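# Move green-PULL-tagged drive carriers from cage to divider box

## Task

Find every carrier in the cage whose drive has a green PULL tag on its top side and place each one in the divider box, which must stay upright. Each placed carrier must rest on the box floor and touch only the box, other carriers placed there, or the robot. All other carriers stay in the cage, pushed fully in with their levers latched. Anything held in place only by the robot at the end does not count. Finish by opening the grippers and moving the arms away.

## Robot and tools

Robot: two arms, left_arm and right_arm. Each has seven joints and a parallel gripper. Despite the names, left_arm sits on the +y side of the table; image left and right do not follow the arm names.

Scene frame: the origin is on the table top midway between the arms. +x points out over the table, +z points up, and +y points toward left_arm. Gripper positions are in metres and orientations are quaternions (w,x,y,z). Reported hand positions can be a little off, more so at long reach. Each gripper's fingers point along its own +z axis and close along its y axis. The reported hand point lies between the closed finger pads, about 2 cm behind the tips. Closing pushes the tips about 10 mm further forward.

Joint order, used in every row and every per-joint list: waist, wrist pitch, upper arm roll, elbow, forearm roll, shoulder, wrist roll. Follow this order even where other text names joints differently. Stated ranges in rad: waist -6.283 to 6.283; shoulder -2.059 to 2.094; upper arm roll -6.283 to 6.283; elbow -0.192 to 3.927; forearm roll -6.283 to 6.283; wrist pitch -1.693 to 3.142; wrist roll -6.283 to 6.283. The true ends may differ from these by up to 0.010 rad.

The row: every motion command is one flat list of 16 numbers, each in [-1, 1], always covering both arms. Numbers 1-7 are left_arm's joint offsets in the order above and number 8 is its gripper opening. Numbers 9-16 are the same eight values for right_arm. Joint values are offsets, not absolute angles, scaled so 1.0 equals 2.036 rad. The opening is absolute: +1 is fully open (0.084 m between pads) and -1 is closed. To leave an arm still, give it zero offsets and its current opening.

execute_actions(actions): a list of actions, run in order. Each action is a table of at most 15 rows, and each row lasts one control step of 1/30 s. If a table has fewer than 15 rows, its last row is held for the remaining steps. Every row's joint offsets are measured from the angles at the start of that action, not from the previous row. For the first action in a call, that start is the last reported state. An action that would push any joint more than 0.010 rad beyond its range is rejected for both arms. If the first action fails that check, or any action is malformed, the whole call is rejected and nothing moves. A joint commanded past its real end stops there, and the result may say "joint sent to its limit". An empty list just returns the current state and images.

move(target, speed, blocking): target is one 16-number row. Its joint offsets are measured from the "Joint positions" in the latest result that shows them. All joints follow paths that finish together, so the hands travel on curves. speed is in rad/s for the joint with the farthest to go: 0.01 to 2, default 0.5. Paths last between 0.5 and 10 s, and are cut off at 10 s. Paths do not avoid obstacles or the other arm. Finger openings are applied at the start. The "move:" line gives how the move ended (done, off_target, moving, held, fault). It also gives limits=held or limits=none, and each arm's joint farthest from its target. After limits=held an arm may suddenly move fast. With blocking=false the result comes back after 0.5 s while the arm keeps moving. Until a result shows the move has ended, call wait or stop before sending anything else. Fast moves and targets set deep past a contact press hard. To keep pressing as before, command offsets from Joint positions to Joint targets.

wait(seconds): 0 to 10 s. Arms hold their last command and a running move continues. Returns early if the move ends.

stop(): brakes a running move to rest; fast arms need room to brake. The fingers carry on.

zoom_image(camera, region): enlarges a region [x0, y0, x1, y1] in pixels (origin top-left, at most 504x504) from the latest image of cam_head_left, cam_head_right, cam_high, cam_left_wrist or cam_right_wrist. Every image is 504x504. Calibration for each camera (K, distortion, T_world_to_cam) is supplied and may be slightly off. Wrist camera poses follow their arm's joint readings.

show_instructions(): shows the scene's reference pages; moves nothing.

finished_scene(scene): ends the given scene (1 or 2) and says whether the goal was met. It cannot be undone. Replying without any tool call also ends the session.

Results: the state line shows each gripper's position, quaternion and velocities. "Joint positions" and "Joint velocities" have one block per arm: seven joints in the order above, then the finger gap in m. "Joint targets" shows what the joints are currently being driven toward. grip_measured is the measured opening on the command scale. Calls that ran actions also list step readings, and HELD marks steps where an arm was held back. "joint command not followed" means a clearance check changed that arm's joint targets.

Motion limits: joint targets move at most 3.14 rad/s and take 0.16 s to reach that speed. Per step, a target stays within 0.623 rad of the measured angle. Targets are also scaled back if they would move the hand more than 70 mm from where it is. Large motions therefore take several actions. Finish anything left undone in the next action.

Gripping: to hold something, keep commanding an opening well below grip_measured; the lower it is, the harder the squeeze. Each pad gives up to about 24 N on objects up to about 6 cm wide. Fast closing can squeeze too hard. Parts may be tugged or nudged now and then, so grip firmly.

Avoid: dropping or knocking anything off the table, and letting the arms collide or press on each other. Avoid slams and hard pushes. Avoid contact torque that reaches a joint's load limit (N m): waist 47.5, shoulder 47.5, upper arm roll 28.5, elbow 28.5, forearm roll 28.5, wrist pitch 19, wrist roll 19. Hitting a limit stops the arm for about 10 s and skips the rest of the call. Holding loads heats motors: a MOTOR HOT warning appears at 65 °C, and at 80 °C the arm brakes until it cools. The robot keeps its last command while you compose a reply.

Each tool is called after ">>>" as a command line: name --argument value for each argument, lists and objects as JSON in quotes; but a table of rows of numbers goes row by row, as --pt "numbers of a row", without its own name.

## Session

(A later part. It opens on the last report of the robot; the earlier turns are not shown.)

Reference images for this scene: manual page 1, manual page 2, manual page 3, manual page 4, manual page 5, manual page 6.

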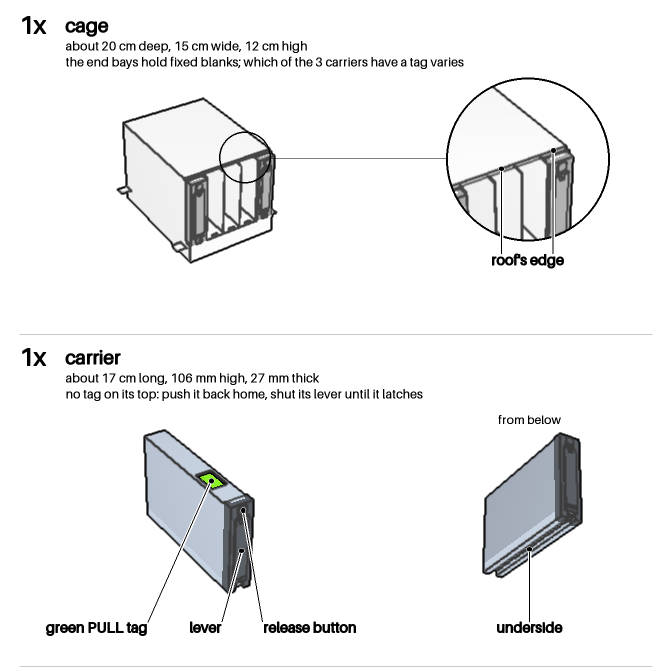

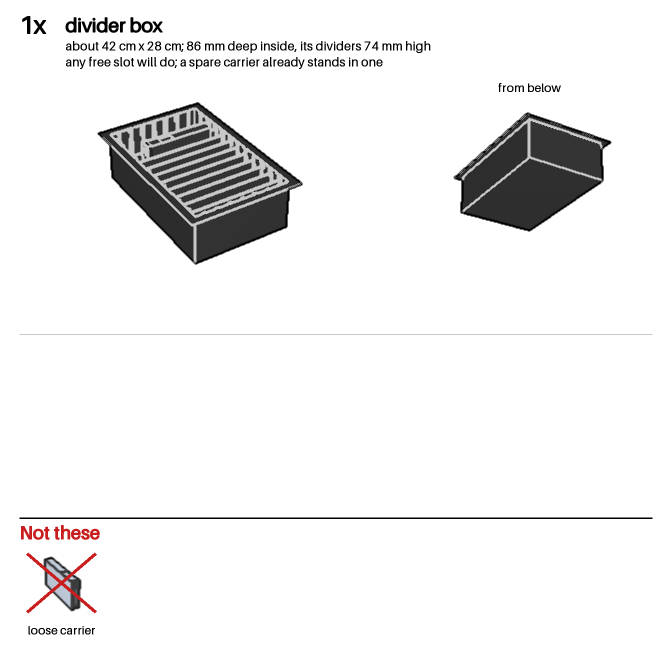

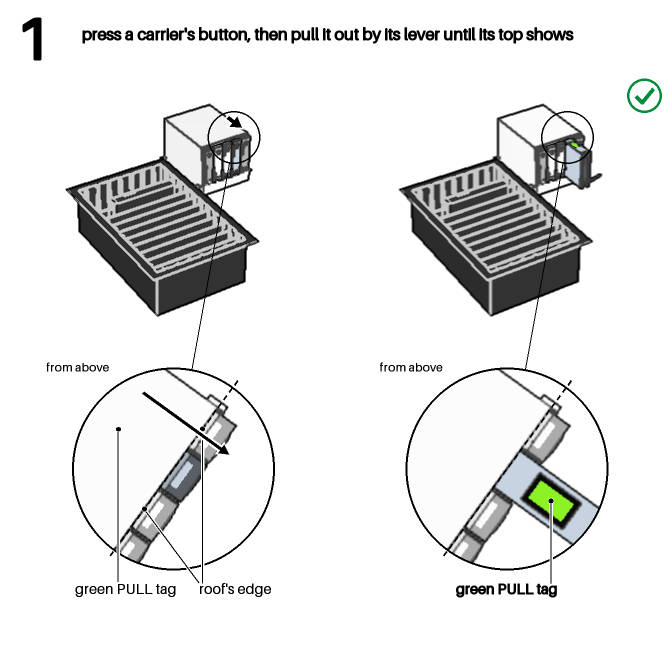

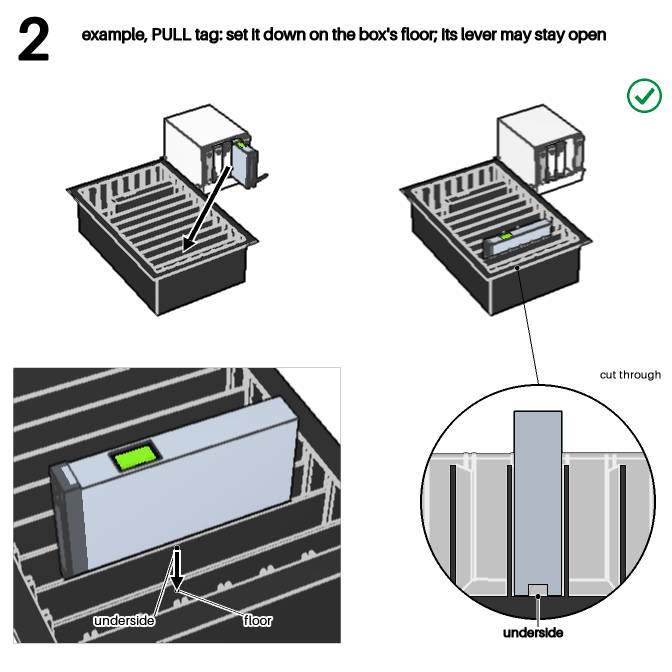

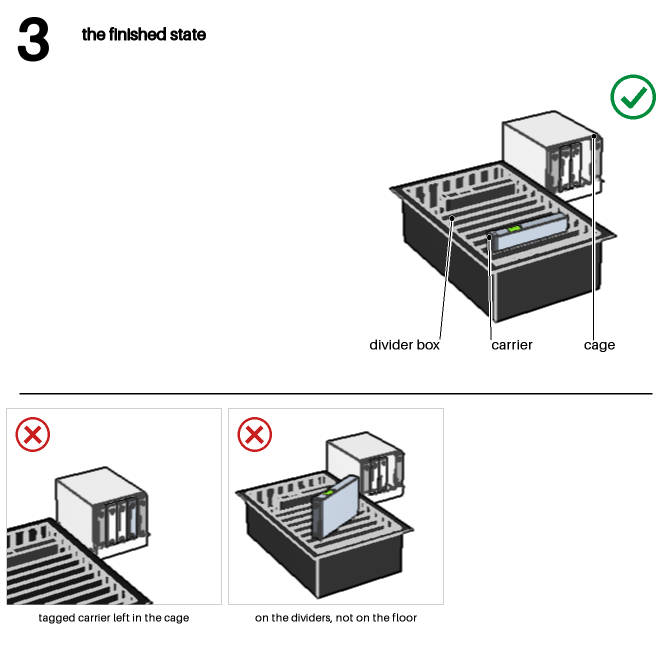

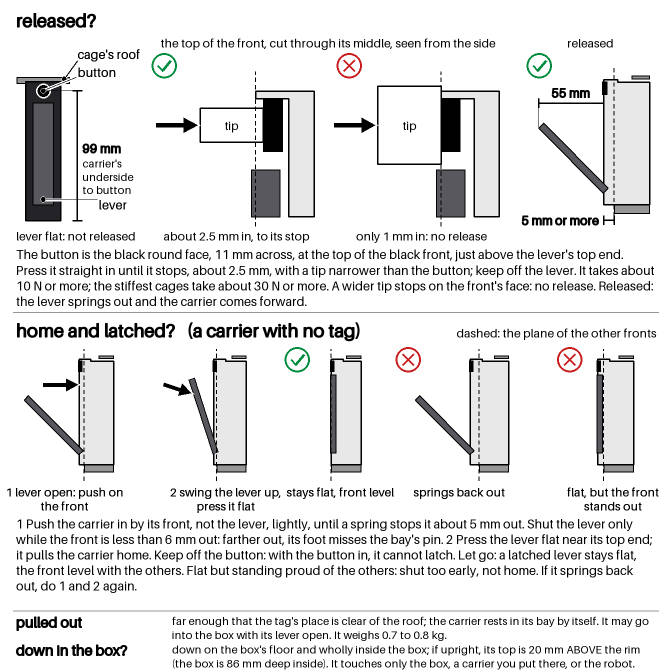

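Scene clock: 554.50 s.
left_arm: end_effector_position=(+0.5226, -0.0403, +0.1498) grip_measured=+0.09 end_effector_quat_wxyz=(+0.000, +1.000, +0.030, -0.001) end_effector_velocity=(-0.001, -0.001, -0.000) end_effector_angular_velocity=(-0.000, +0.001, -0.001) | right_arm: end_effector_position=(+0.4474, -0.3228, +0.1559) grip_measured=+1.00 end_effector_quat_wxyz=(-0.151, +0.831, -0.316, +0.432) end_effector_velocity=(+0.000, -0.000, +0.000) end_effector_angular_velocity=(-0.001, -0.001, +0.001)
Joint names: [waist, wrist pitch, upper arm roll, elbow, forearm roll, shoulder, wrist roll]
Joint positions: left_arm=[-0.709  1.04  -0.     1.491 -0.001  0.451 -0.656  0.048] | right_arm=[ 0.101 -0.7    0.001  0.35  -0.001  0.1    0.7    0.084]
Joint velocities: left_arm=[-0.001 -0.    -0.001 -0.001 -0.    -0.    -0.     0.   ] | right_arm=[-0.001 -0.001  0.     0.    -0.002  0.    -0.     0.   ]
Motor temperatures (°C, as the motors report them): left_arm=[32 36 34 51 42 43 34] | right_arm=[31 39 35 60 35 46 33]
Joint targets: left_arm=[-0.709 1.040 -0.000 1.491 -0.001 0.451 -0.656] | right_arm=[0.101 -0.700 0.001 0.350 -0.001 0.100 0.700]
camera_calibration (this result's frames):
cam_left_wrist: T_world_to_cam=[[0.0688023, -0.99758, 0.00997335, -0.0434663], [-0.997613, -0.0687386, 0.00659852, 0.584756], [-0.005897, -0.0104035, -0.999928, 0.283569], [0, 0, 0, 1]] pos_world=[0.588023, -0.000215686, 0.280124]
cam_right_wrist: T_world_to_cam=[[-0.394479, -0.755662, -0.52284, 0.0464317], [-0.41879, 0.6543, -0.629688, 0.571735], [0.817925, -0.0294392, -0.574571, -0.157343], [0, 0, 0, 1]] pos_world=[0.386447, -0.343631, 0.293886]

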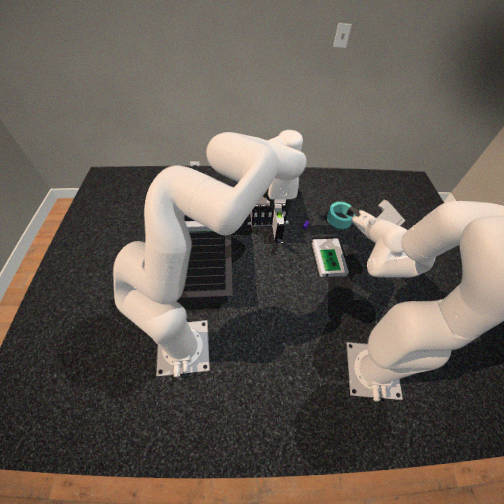

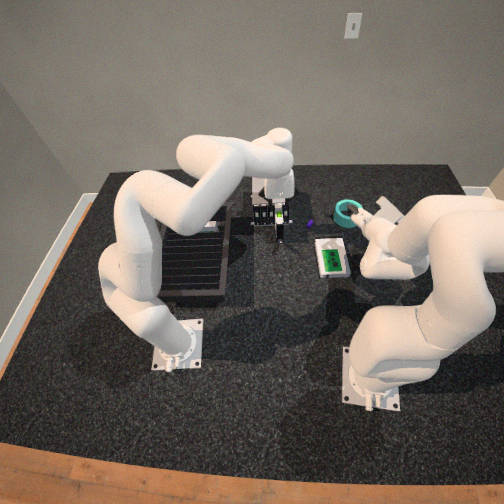

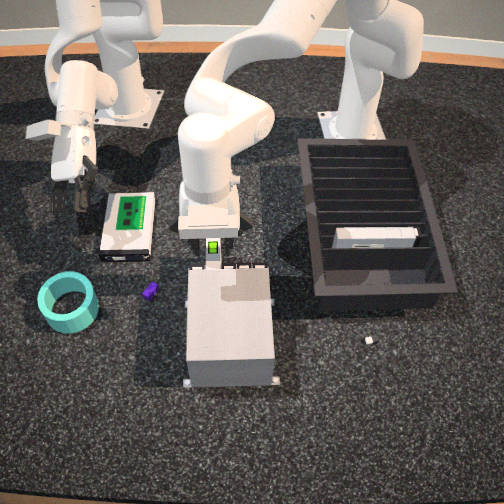

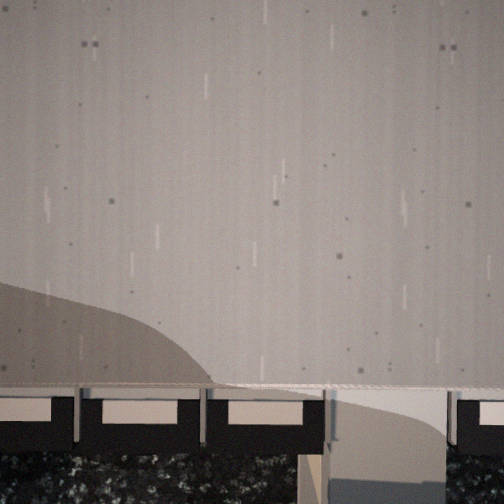

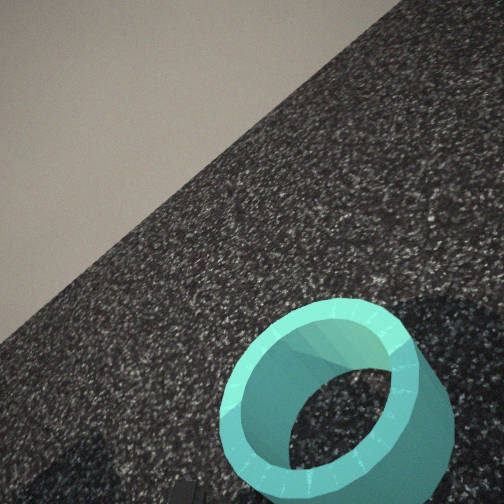

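>>> show_instructions

Reference images for this scene: manual page 1, manual page 2, manual page 3, manual page 4, manual page 5, manual page 6.

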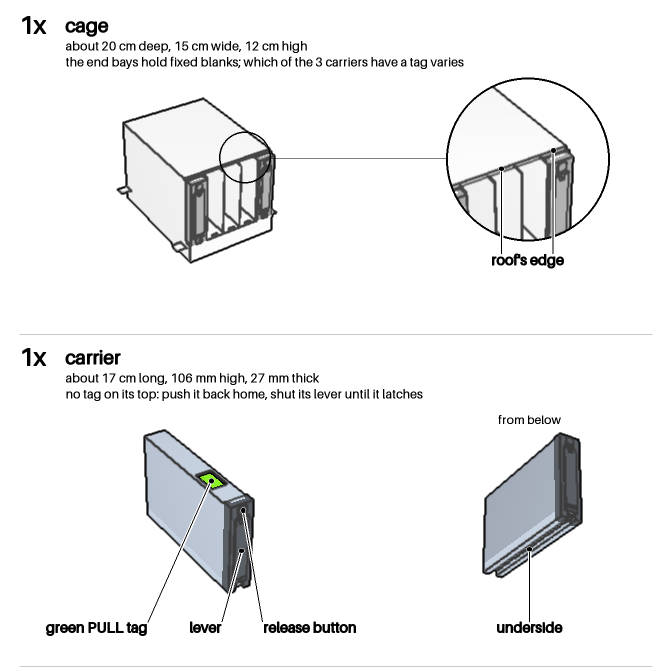

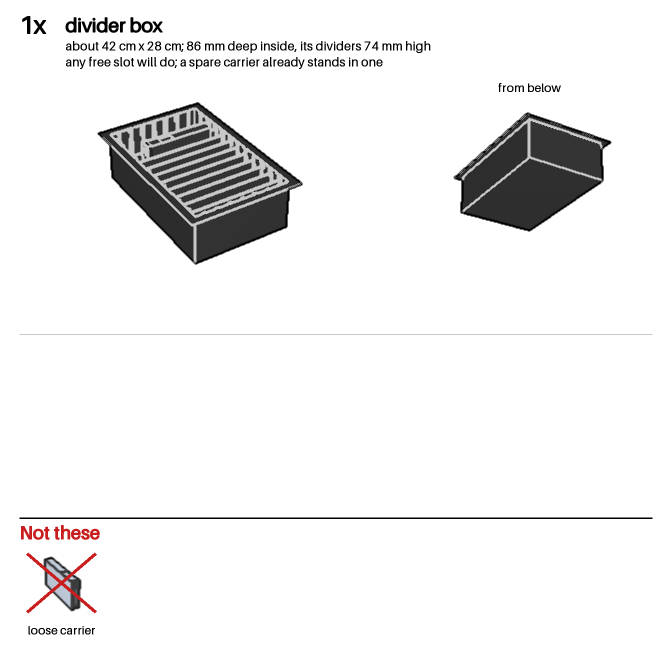

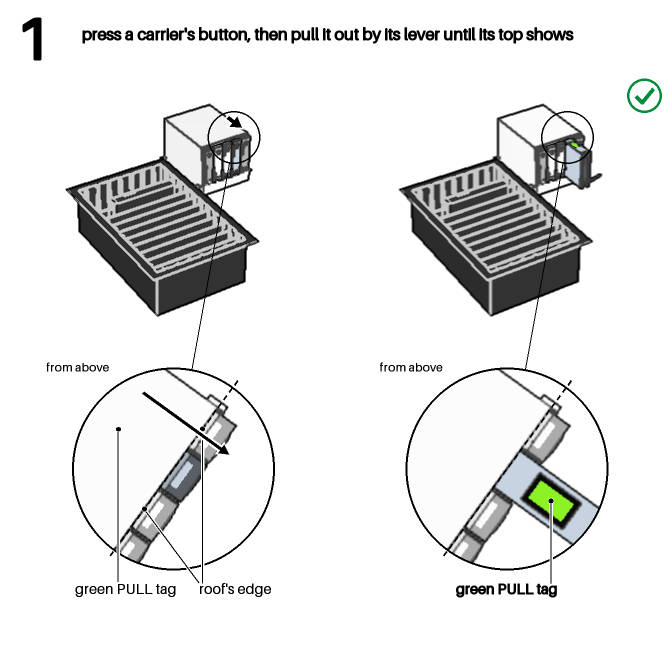

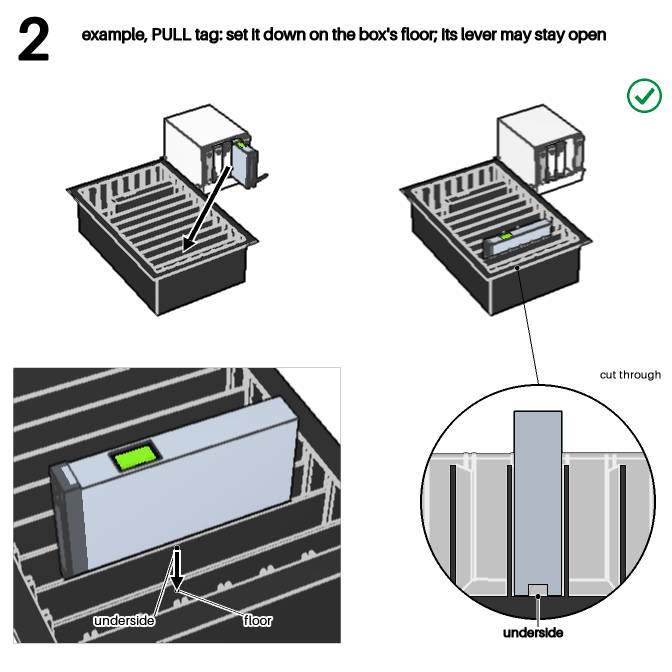

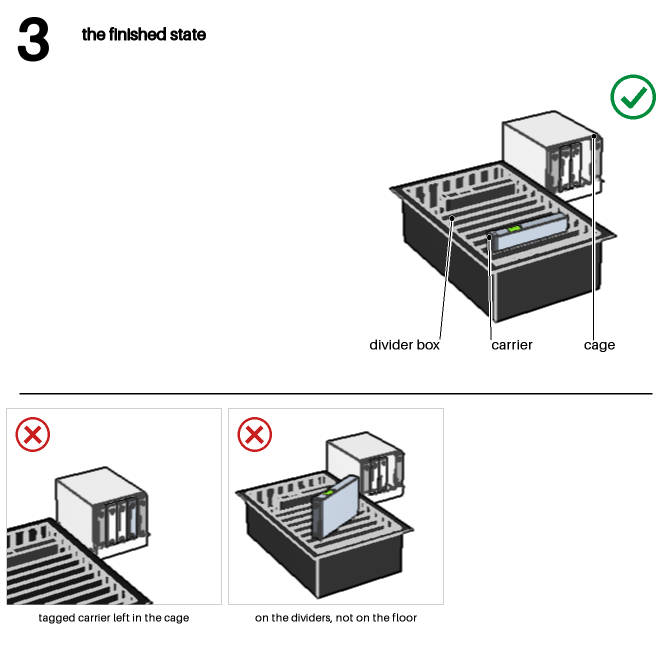

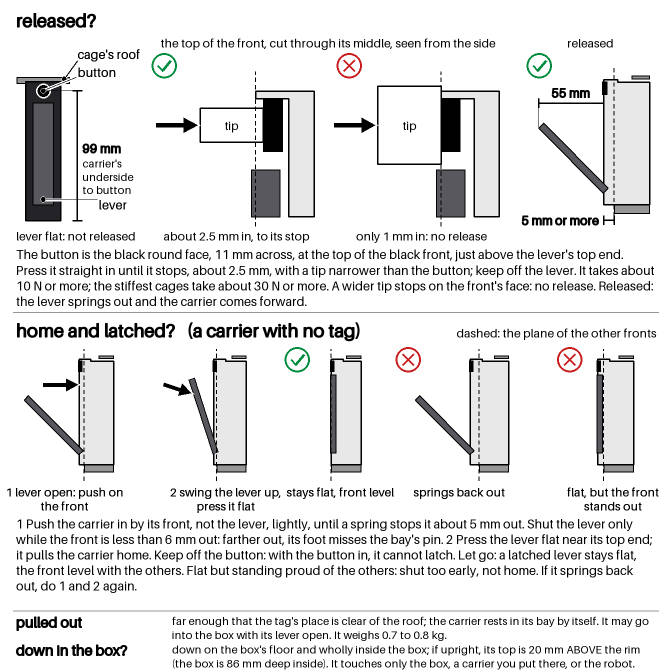

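>>> move --target '[0,-0.0442,0,-0.0216,0,0.0227,0,0.1, 0,0,0,0,0,0,0,1]' --speed 0.2

Scene clock: 560.20 s.
left_arm: end_effector_position=(+0.5227, -0.0403, +0.1121) grip_measured=+0.09 end_effector_quat_wxyz=(+0.000, +1.000, +0.030, -0.000) end_effector_velocity=(-0.001, +0.001, -0.004) end_effector_angular_velocity=(+0.003, +0.005, +0.000) | right_arm: end_effector_position=(+0.4474, -0.3228, +0.1559) grip_measured=+1.00 end_effector_quat_wxyz=(-0.151, +0.831, -0.316, +0.432) end_effector_velocity=(-0.000, -0.000, -0.000) end_effector_angular_velocity=(+0.001, +0.001, -0.002)
Joint names: [waist, wrist pitch, upper arm roll, elbow, forearm roll, shoulder, wrist roll]
Joint positions: left_arm=[-0.709  0.951 -0.     1.447 -0.001  0.497 -0.656  0.048] | right_arm=[ 0.101 -0.7    0.001  0.35  -0.001  0.1    0.7    0.084]
Joint velocities: left_arm=[ 0.    -0.002  0.    -0.004  0.     0.004 -0.     0.   ] | right_arm=[-0.     0.    -0.    -0.001  0.001  0.     0.001 -0.   ]
Motor temperatures (°C, as the motors report them): left_arm=[32 36 34 51 42 43 34] | right_arm=[31 39 35 60 35 46 33]
Joint targets: left_arm=[-0.709 0.950 -0.000 1.447 -0.001 0.497 -0.656] | right_arm=[0.101 -0.700 0.001 0.350 -0.001 0.100 0.700]
move: done; limits=none; left_arm: farthest joint: the shoulder, 0.001 radians from its target (0.046 radians at the start); right_arm: farthest joint: the waist, 0.000 radians from its target (0.000 radians at the start)
camera_calibration (this result's frames):
cam_left_wrist: T_world_to_cam=[[0.0689087, -0.997572, 0.0101164, -0.0431894], [-0.997607, -0.0688471, 0.0063129, 0.5851], [-0.00560108, -0.0105273, -0.999929, 0.245705], [0, 0, 0, 1]] pos_world=[0.588052, -0.00021548, 0.242431]
cam_right_wrist: T_world_to_cam=[[-0.39448, -0.755662, -0.522839, 0.0464316], [-0.41879, 0.6543, -0.629688, 0.571735], [0.817925, -0.0294391, -0.574571, -0.157342], [0, 0, 0, 1]] pos_world=[0.386447, -0.343631, 0.293886]

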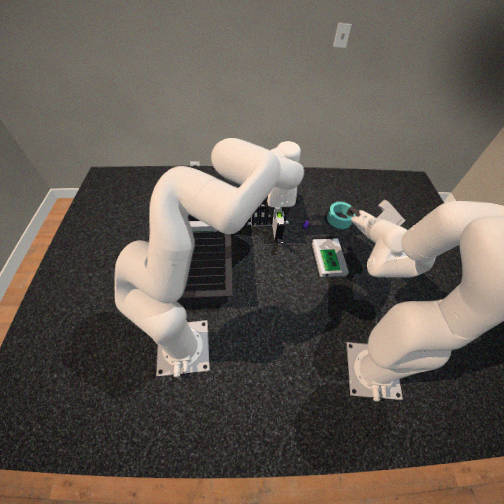

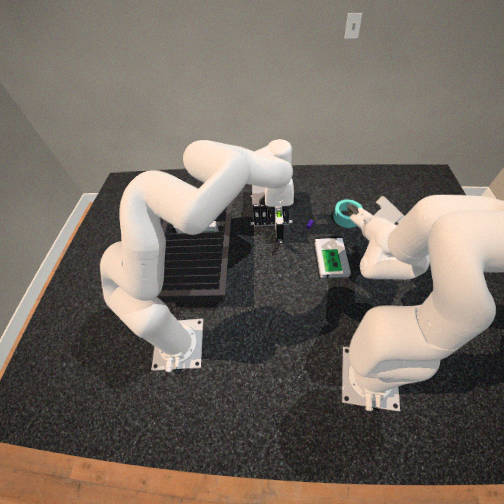

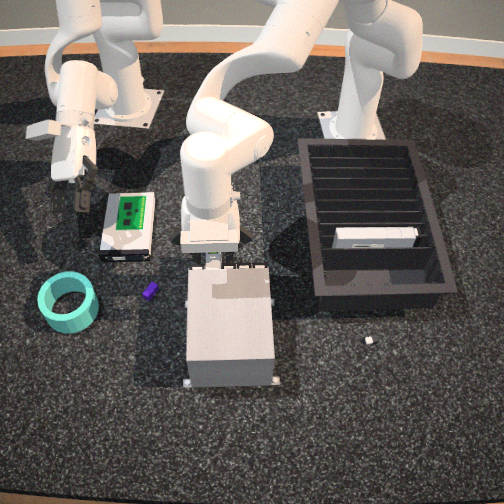

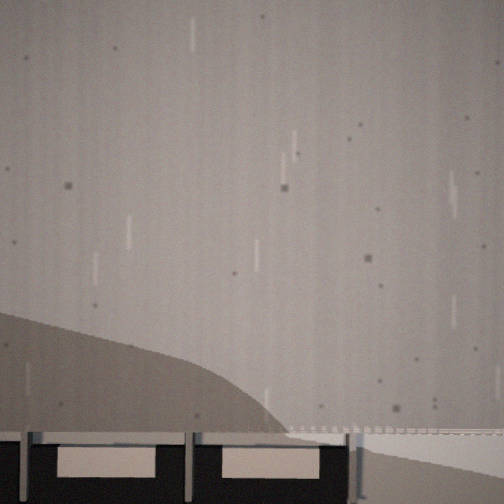

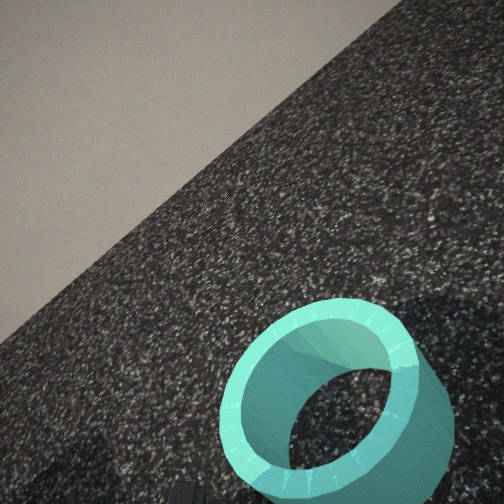

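>>> execute_actions --actions '[[[0,0,0,0,0,0,0,-0.3, 0,0,0,0,0,0,0,1],[0,0,0,0,0,0,0,-0.35, 0,0,0,0,0,0,0,1],[0,0,0,0,0,0,0,-0.4, 0,0,0,0,0,0,0,1],[0,0,0,0,0,0,0,-0.5, 0,0,0,0,0,0,0,1],[0,0,0,0,0,0,0,-0.6, 0,0,0,0,0,0,0,1],[0,0,0,0,0,0,0,-0.8, 0,0,0,0,0,0,0,1],[0,0,0,0,0,0,0,-1, 0,0,0,0,0,0,0,1]]]'

Scene clock: 565.53 s.
left_arm: end_effector_position=(+0.5226, -0.0403, +0.1120) grip_measured=-0.40 end_effector_quat_wxyz=(+0.000, +1.000, +0.030, -0.001) end_effector_velocity=(-0.000, +0.001, -0.000) end_effector_angular_velocity=(+0.002, +0.002, -0.000) | right_arm: end_effector_position=(+0.4474, -0.3228, +0.1559) grip_measured=+1.00 end_effector_quat_wxyz=(-0.151, +0.831, -0.316, +0.432) end_effector_velocity=(+0.000, -0.000, +0.000) end_effector_angular_velocity=(-0.001, -0.001, +0.001)
Joint names: [waist, wrist pitch, upper arm roll, elbow, forearm roll, shoulder, wrist roll]
Joint positions: left_arm=[-0.709  0.951 -0.     1.447 -0.002  0.497 -0.656  0.027] | right_arm=[ 0.101 -0.7    0.001  0.35  -0.001  0.1    0.7    0.084]
Joint velocities: left_arm=[-0.     0.003  0.001  0.001  0.     0.001  0.     0.   ] | right_arm=[-0.001 -0.001  0.     0.    -0.001  0.    -0.001  0.   ]
Motor temperatures (°C, as the motors report them): left_arm=[32 36 34 51 42 43 34] | right_arm=[31 39 35 60 35 46 33]
Joint targets: left_arm=[-0.709 0.951 -0.000 1.447 -0.001 0.497 -0.656] | right_arm=[0.101 -0.700 0.001 0.350 -0.001 0.100 0.700]
Step readings (joint positions):
0: left_arm=[-0.709 0.950 -0.000 1.447 -0.001 0.497 -0.656] | right_arm=[0.101 -0.700 0.001 0.350 -0.001 0.100 0.700]
1: left_arm=[-0.709 0.950 -0.000 1.447 -0.001 0.497 -0.656] | right_arm=[0.101 -0.700 0.001 0.350 -0.001 0.100 0.700]
2: left_arm=[-0.709 0.951 -0.000 1.447 -0.001 0.497 -0.656] | right_arm=[0.101 -0.700 0.001 0.350 -0.001 0.100 0.700]
4: left_arm=[-0.709 0.951 -0.000 1.447 -0.001 0.497 -0.656] | right_arm=[0.101 -0.700 0.001 0.350 -0.001 0.100 0.700]
8: left_arm=[-0.709 0.951 -0.000 1.447 -0.002 0.497 -0.656] | right_arm=[0.101 -0.700 0.001 0.350 -0.001 0.100 0.700]
15: Joint positions above
camera_calibration (this result's frames):
cam_left_wrist: T_world_to_cam=[[0.0690208, -0.997566, 0.00994938, -0.0431439], [-0.997598, -0.0689578, 0.00653678, 0.585028], [-0.00583477, -0.0103767, -0.999929, 0.245723], [0, 0, 0, 1]] pos_world=[0.588034, -0.000146813, 0.242311]
cam_right_wrist: T_world_to_cam=[[-0.394479, -0.755662, -0.522839, 0.0464316], [-0.41879, 0.6543, -0.629688, 0.571735], [0.817925, -0.0294391, -0.574571, -0.157342], [0, 0, 0, 1]] pos_world=[0.386447, -0.343631, 0.293886]

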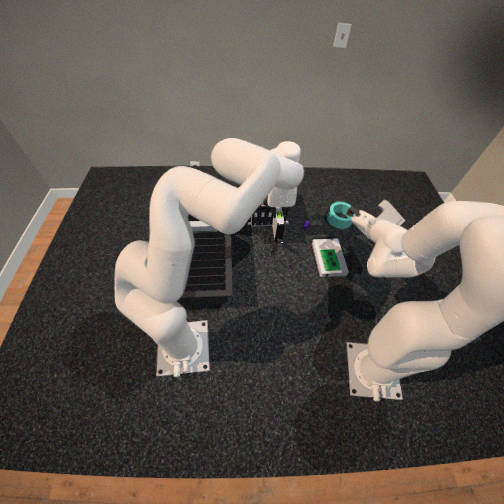

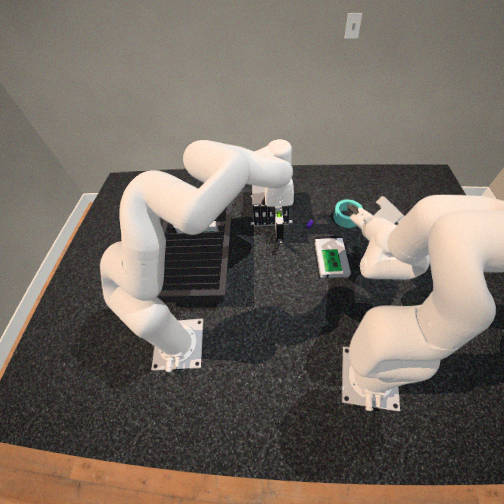

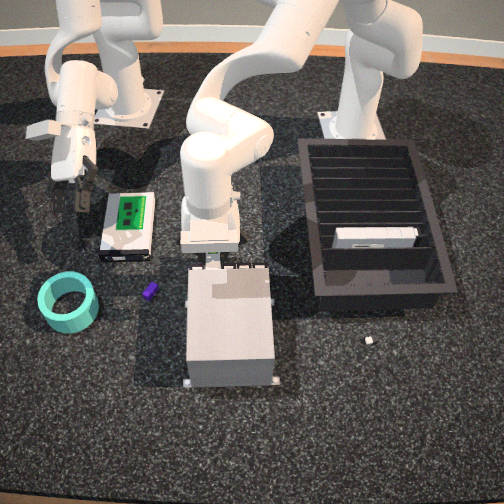

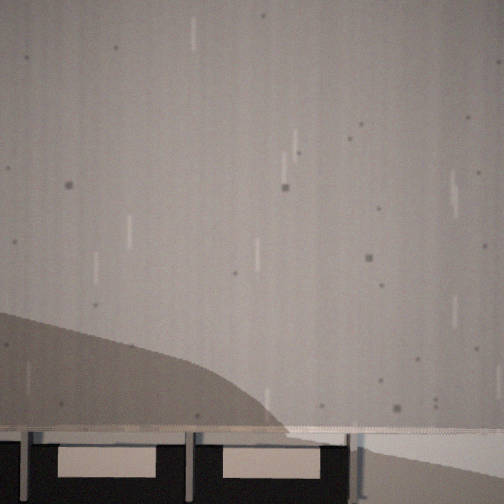

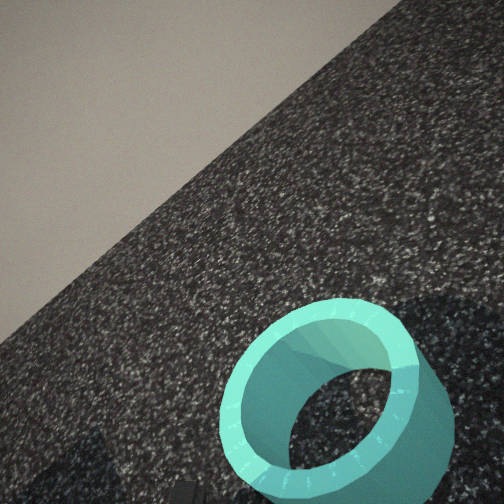

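>>> move --target '[-0.0216,-0.0225,0,-0.0725,0,-0.05,-0.0216,-1, 0,0,0,0,0,0,0,1]' --speed 0.15

>>> move --target '[-0.0241,-0.0199,0,-0.0651,0,-0.0452,-0.0241,-1, 0,0,0,0,0,0,0,1]' --speed 0.15

Scene clock: 585.83 s.
left_arm: end_effector_position=(+0.4829, -0.0428, +0.1151) grip_measured=-0.40 end_effector_quat_wxyz=(+0.001, +1.000, +0.030, -0.000) end_effector_velocity=(-0.002, -0.000, -0.000) end_effector_angular_velocity=(+0.000, +0.002, -0.002) | right_arm: end_effector_position=(+0.4474, -0.3228, +0.1559) grip_measured=+1.00 end_effector_quat_wxyz=(-0.151, +0.831, -0.316, +0.432) end_effector_velocity=(-0.000, -0.000, -0.000) end_effector_angular_velocity=(+0.000, -0.000, -0.000)
Joint names: [waist, wrist pitch, upper arm roll, elbow, forearm roll, shoulder, wrist roll]
Joint positions: left_arm=[-0.753  0.905 -0.     1.3   -0.002  0.395 -0.699  0.027] | right_arm=[ 0.101 -0.7    0.001  0.35  -0.001  0.1    0.7    0.084]
Joint velocities: left_arm=[-0.001  0.    -0.002 -0.003 -0.    -0.002  0.     0.   ] | right_arm=[-0.    -0.001  0.    -0.001  0.001 -0.     0.     0.   ]
Motor temperatures (°C, as the motors report them): left_arm=[32 36 34 53 42 44 34] | right_arm=[31 39 35 60 35 46 33]
Joint targets: left_arm=[-0.753 0.905 -0.000 1.300 -0.002 0.395 -0.700] | right_arm=[0.101 -0.700 0.001 0.350 -0.001 0.100 0.700]
move: done; limits=none; left_arm: farthest joint: the elbow, 0.001 radians from its target (0.148 radians at the start); right_arm: farthest joint: the waist, 0.000 radians from its target (0.000 radians at the start)
camera_calibration (this result's frames):
cam_left_wrist: T_world_to_cam=[[0.0689375, -0.997569, 0.0102186, -0.0429033], [-0.997606, -0.0688766, 0.00620209, 0.545243], [-0.00548319, -0.0106217, -0.999929, 0.248374], [0, 0, 0, 1]] pos_world=[0.548257, -0.00260636, 0.245413]
cam_right_wrist: T_world_to_cam=[[-0.394479, -0.755662, -0.52284, 0.0464316], [-0.41879, 0.6543, -0.629688, 0.571735], [0.817925, -0.029439, -0.574571, -0.157342], [0, 0, 0, 1]] pos_world=[0.386447, -0.343631, 0.293886]

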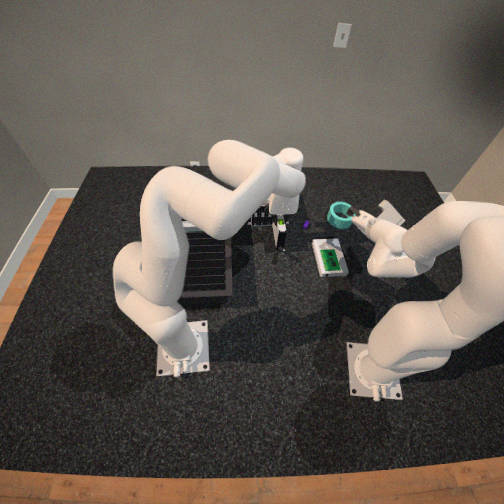

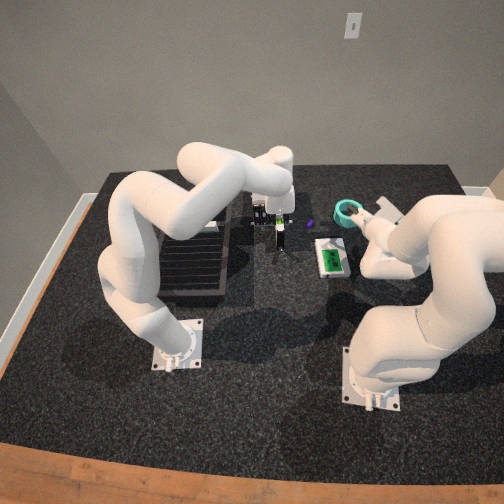

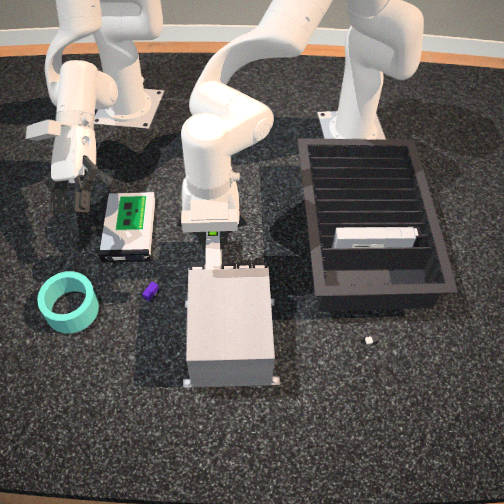

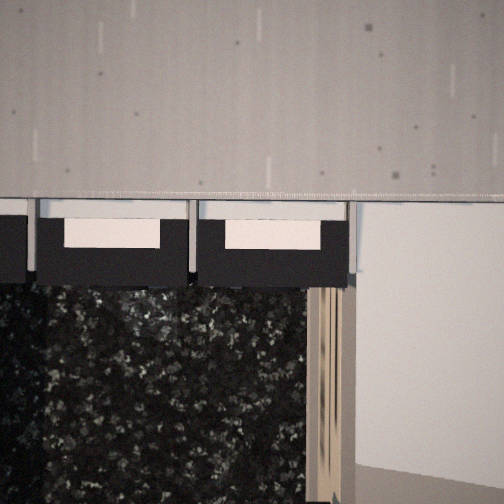

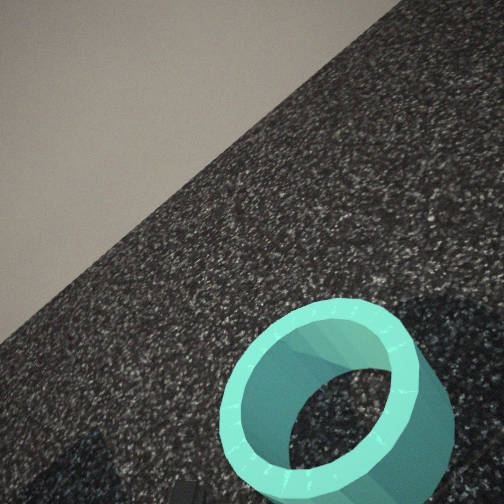

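Scene clock: 587.17 s.
left_arm: end_effector_position=(+0.4432, -0.0449, +0.1161) grip_measured=-0.40 end_effector_quat_wxyz=(+0.001, +1.000, +0.030, -0.000) end_effector_velocity=(-0.001, +0.000, -0.000) end_effector_angular_velocity=(+0.001, +0.001, +0.002) | right_arm: end_effector_position=(+0.4474, -0.3228, +0.1559) grip_measured=+1.00 end_effector_quat_wxyz=(-0.151, +0.831, -0.316, +0.432) end_effector_velocity=(-0.000, +0.001, -0.000) end_effector_angular_velocity=(-0.001, +0.000, +0.003)
Joint names: [waist, wrist pitch, upper arm roll, elbow, forearm roll, shoulder, wrist roll]
Joint positions: left_arm=[-0.802  0.864 -0.     1.168 -0.002  0.303 -0.748  0.027] | right_arm=[ 0.101 -0.7    0.001  0.35  -0.001  0.1    0.7    0.084]
Joint velocities: left_arm=[-0.001 -0.001  0.    -0.003 -0.    -0.002 -0.002  0.   ] | right_arm=[ 0.    -0.    -0.    -0.001 -0.003 -0.    -0.    -0.   ]
Motor temperatures (°C, as the motors report them): left_arm=[32 36 34 53 42 44 34] | right_arm=[31 39 35 60 35 46 33]
Joint targets: left_arm=[-0.802 0.864 -0.000 1.168 -0.002 0.303 -0.749] | right_arm=[0.101 -0.700 0.001 0.350 -0.001 0.100 0.700]
move: done; limits=none; left_arm: farthest joint: the waist, 0.000 radians from its target (0.049 radians at the start); right_arm: farthest joint: the waist, 0.000 radians from its target (0.000 radians at the start)
camera_calibration (this result's frames):
cam_left_wrist: T_world_to_cam=[[0.0693174, -0.997543, 0.0101447, -0.0424932], [-0.99758, -0.0692582, 0.00607631, 0.505459], [-0.00535877, -0.0105413, -0.99993, 0.249138], [0, 0, 0, 1]] pos_world=[0.508517, -0.00475533, 0.246481]
cam_right_wrist: T_world_to_cam=[[-0.394479, -0.755662, -0.52284, 0.0464317], [-0.41879, 0.6543, -0.629688, 0.571735], [0.817925, -0.0294389, -0.574571, -0.157342], [0, 0, 0, 1]] pos_world=[0.386447, -0.343631, 0.293886]

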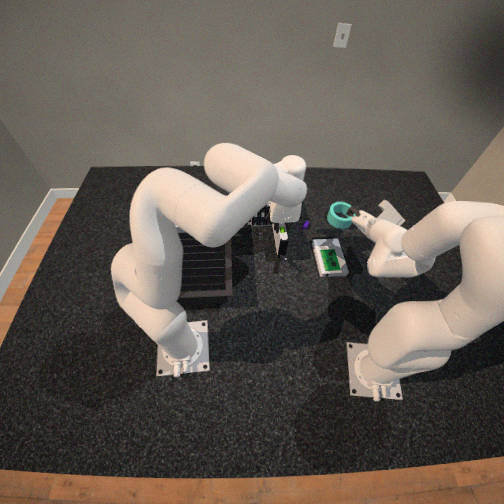

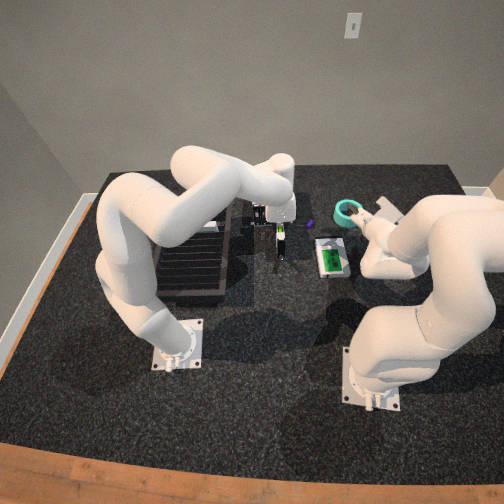

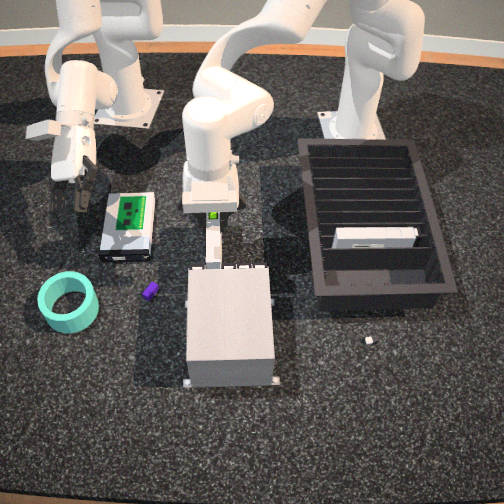

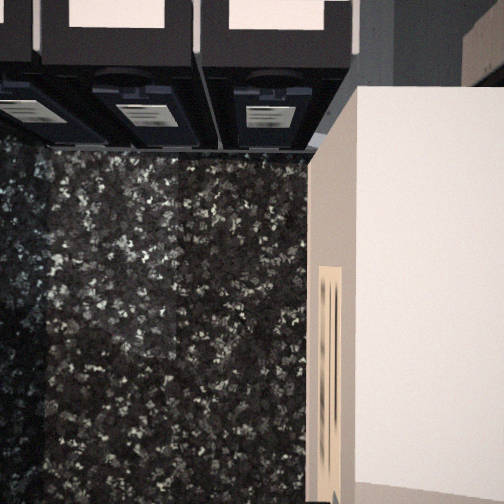

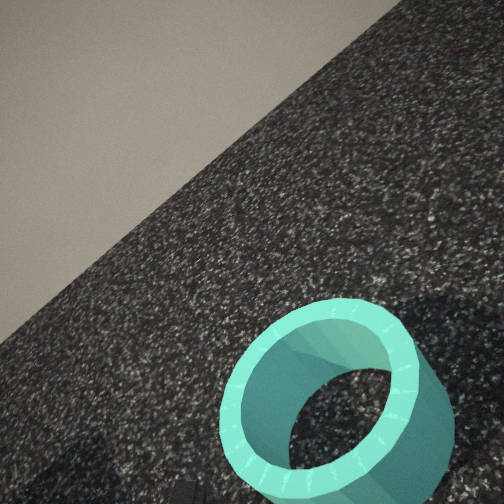

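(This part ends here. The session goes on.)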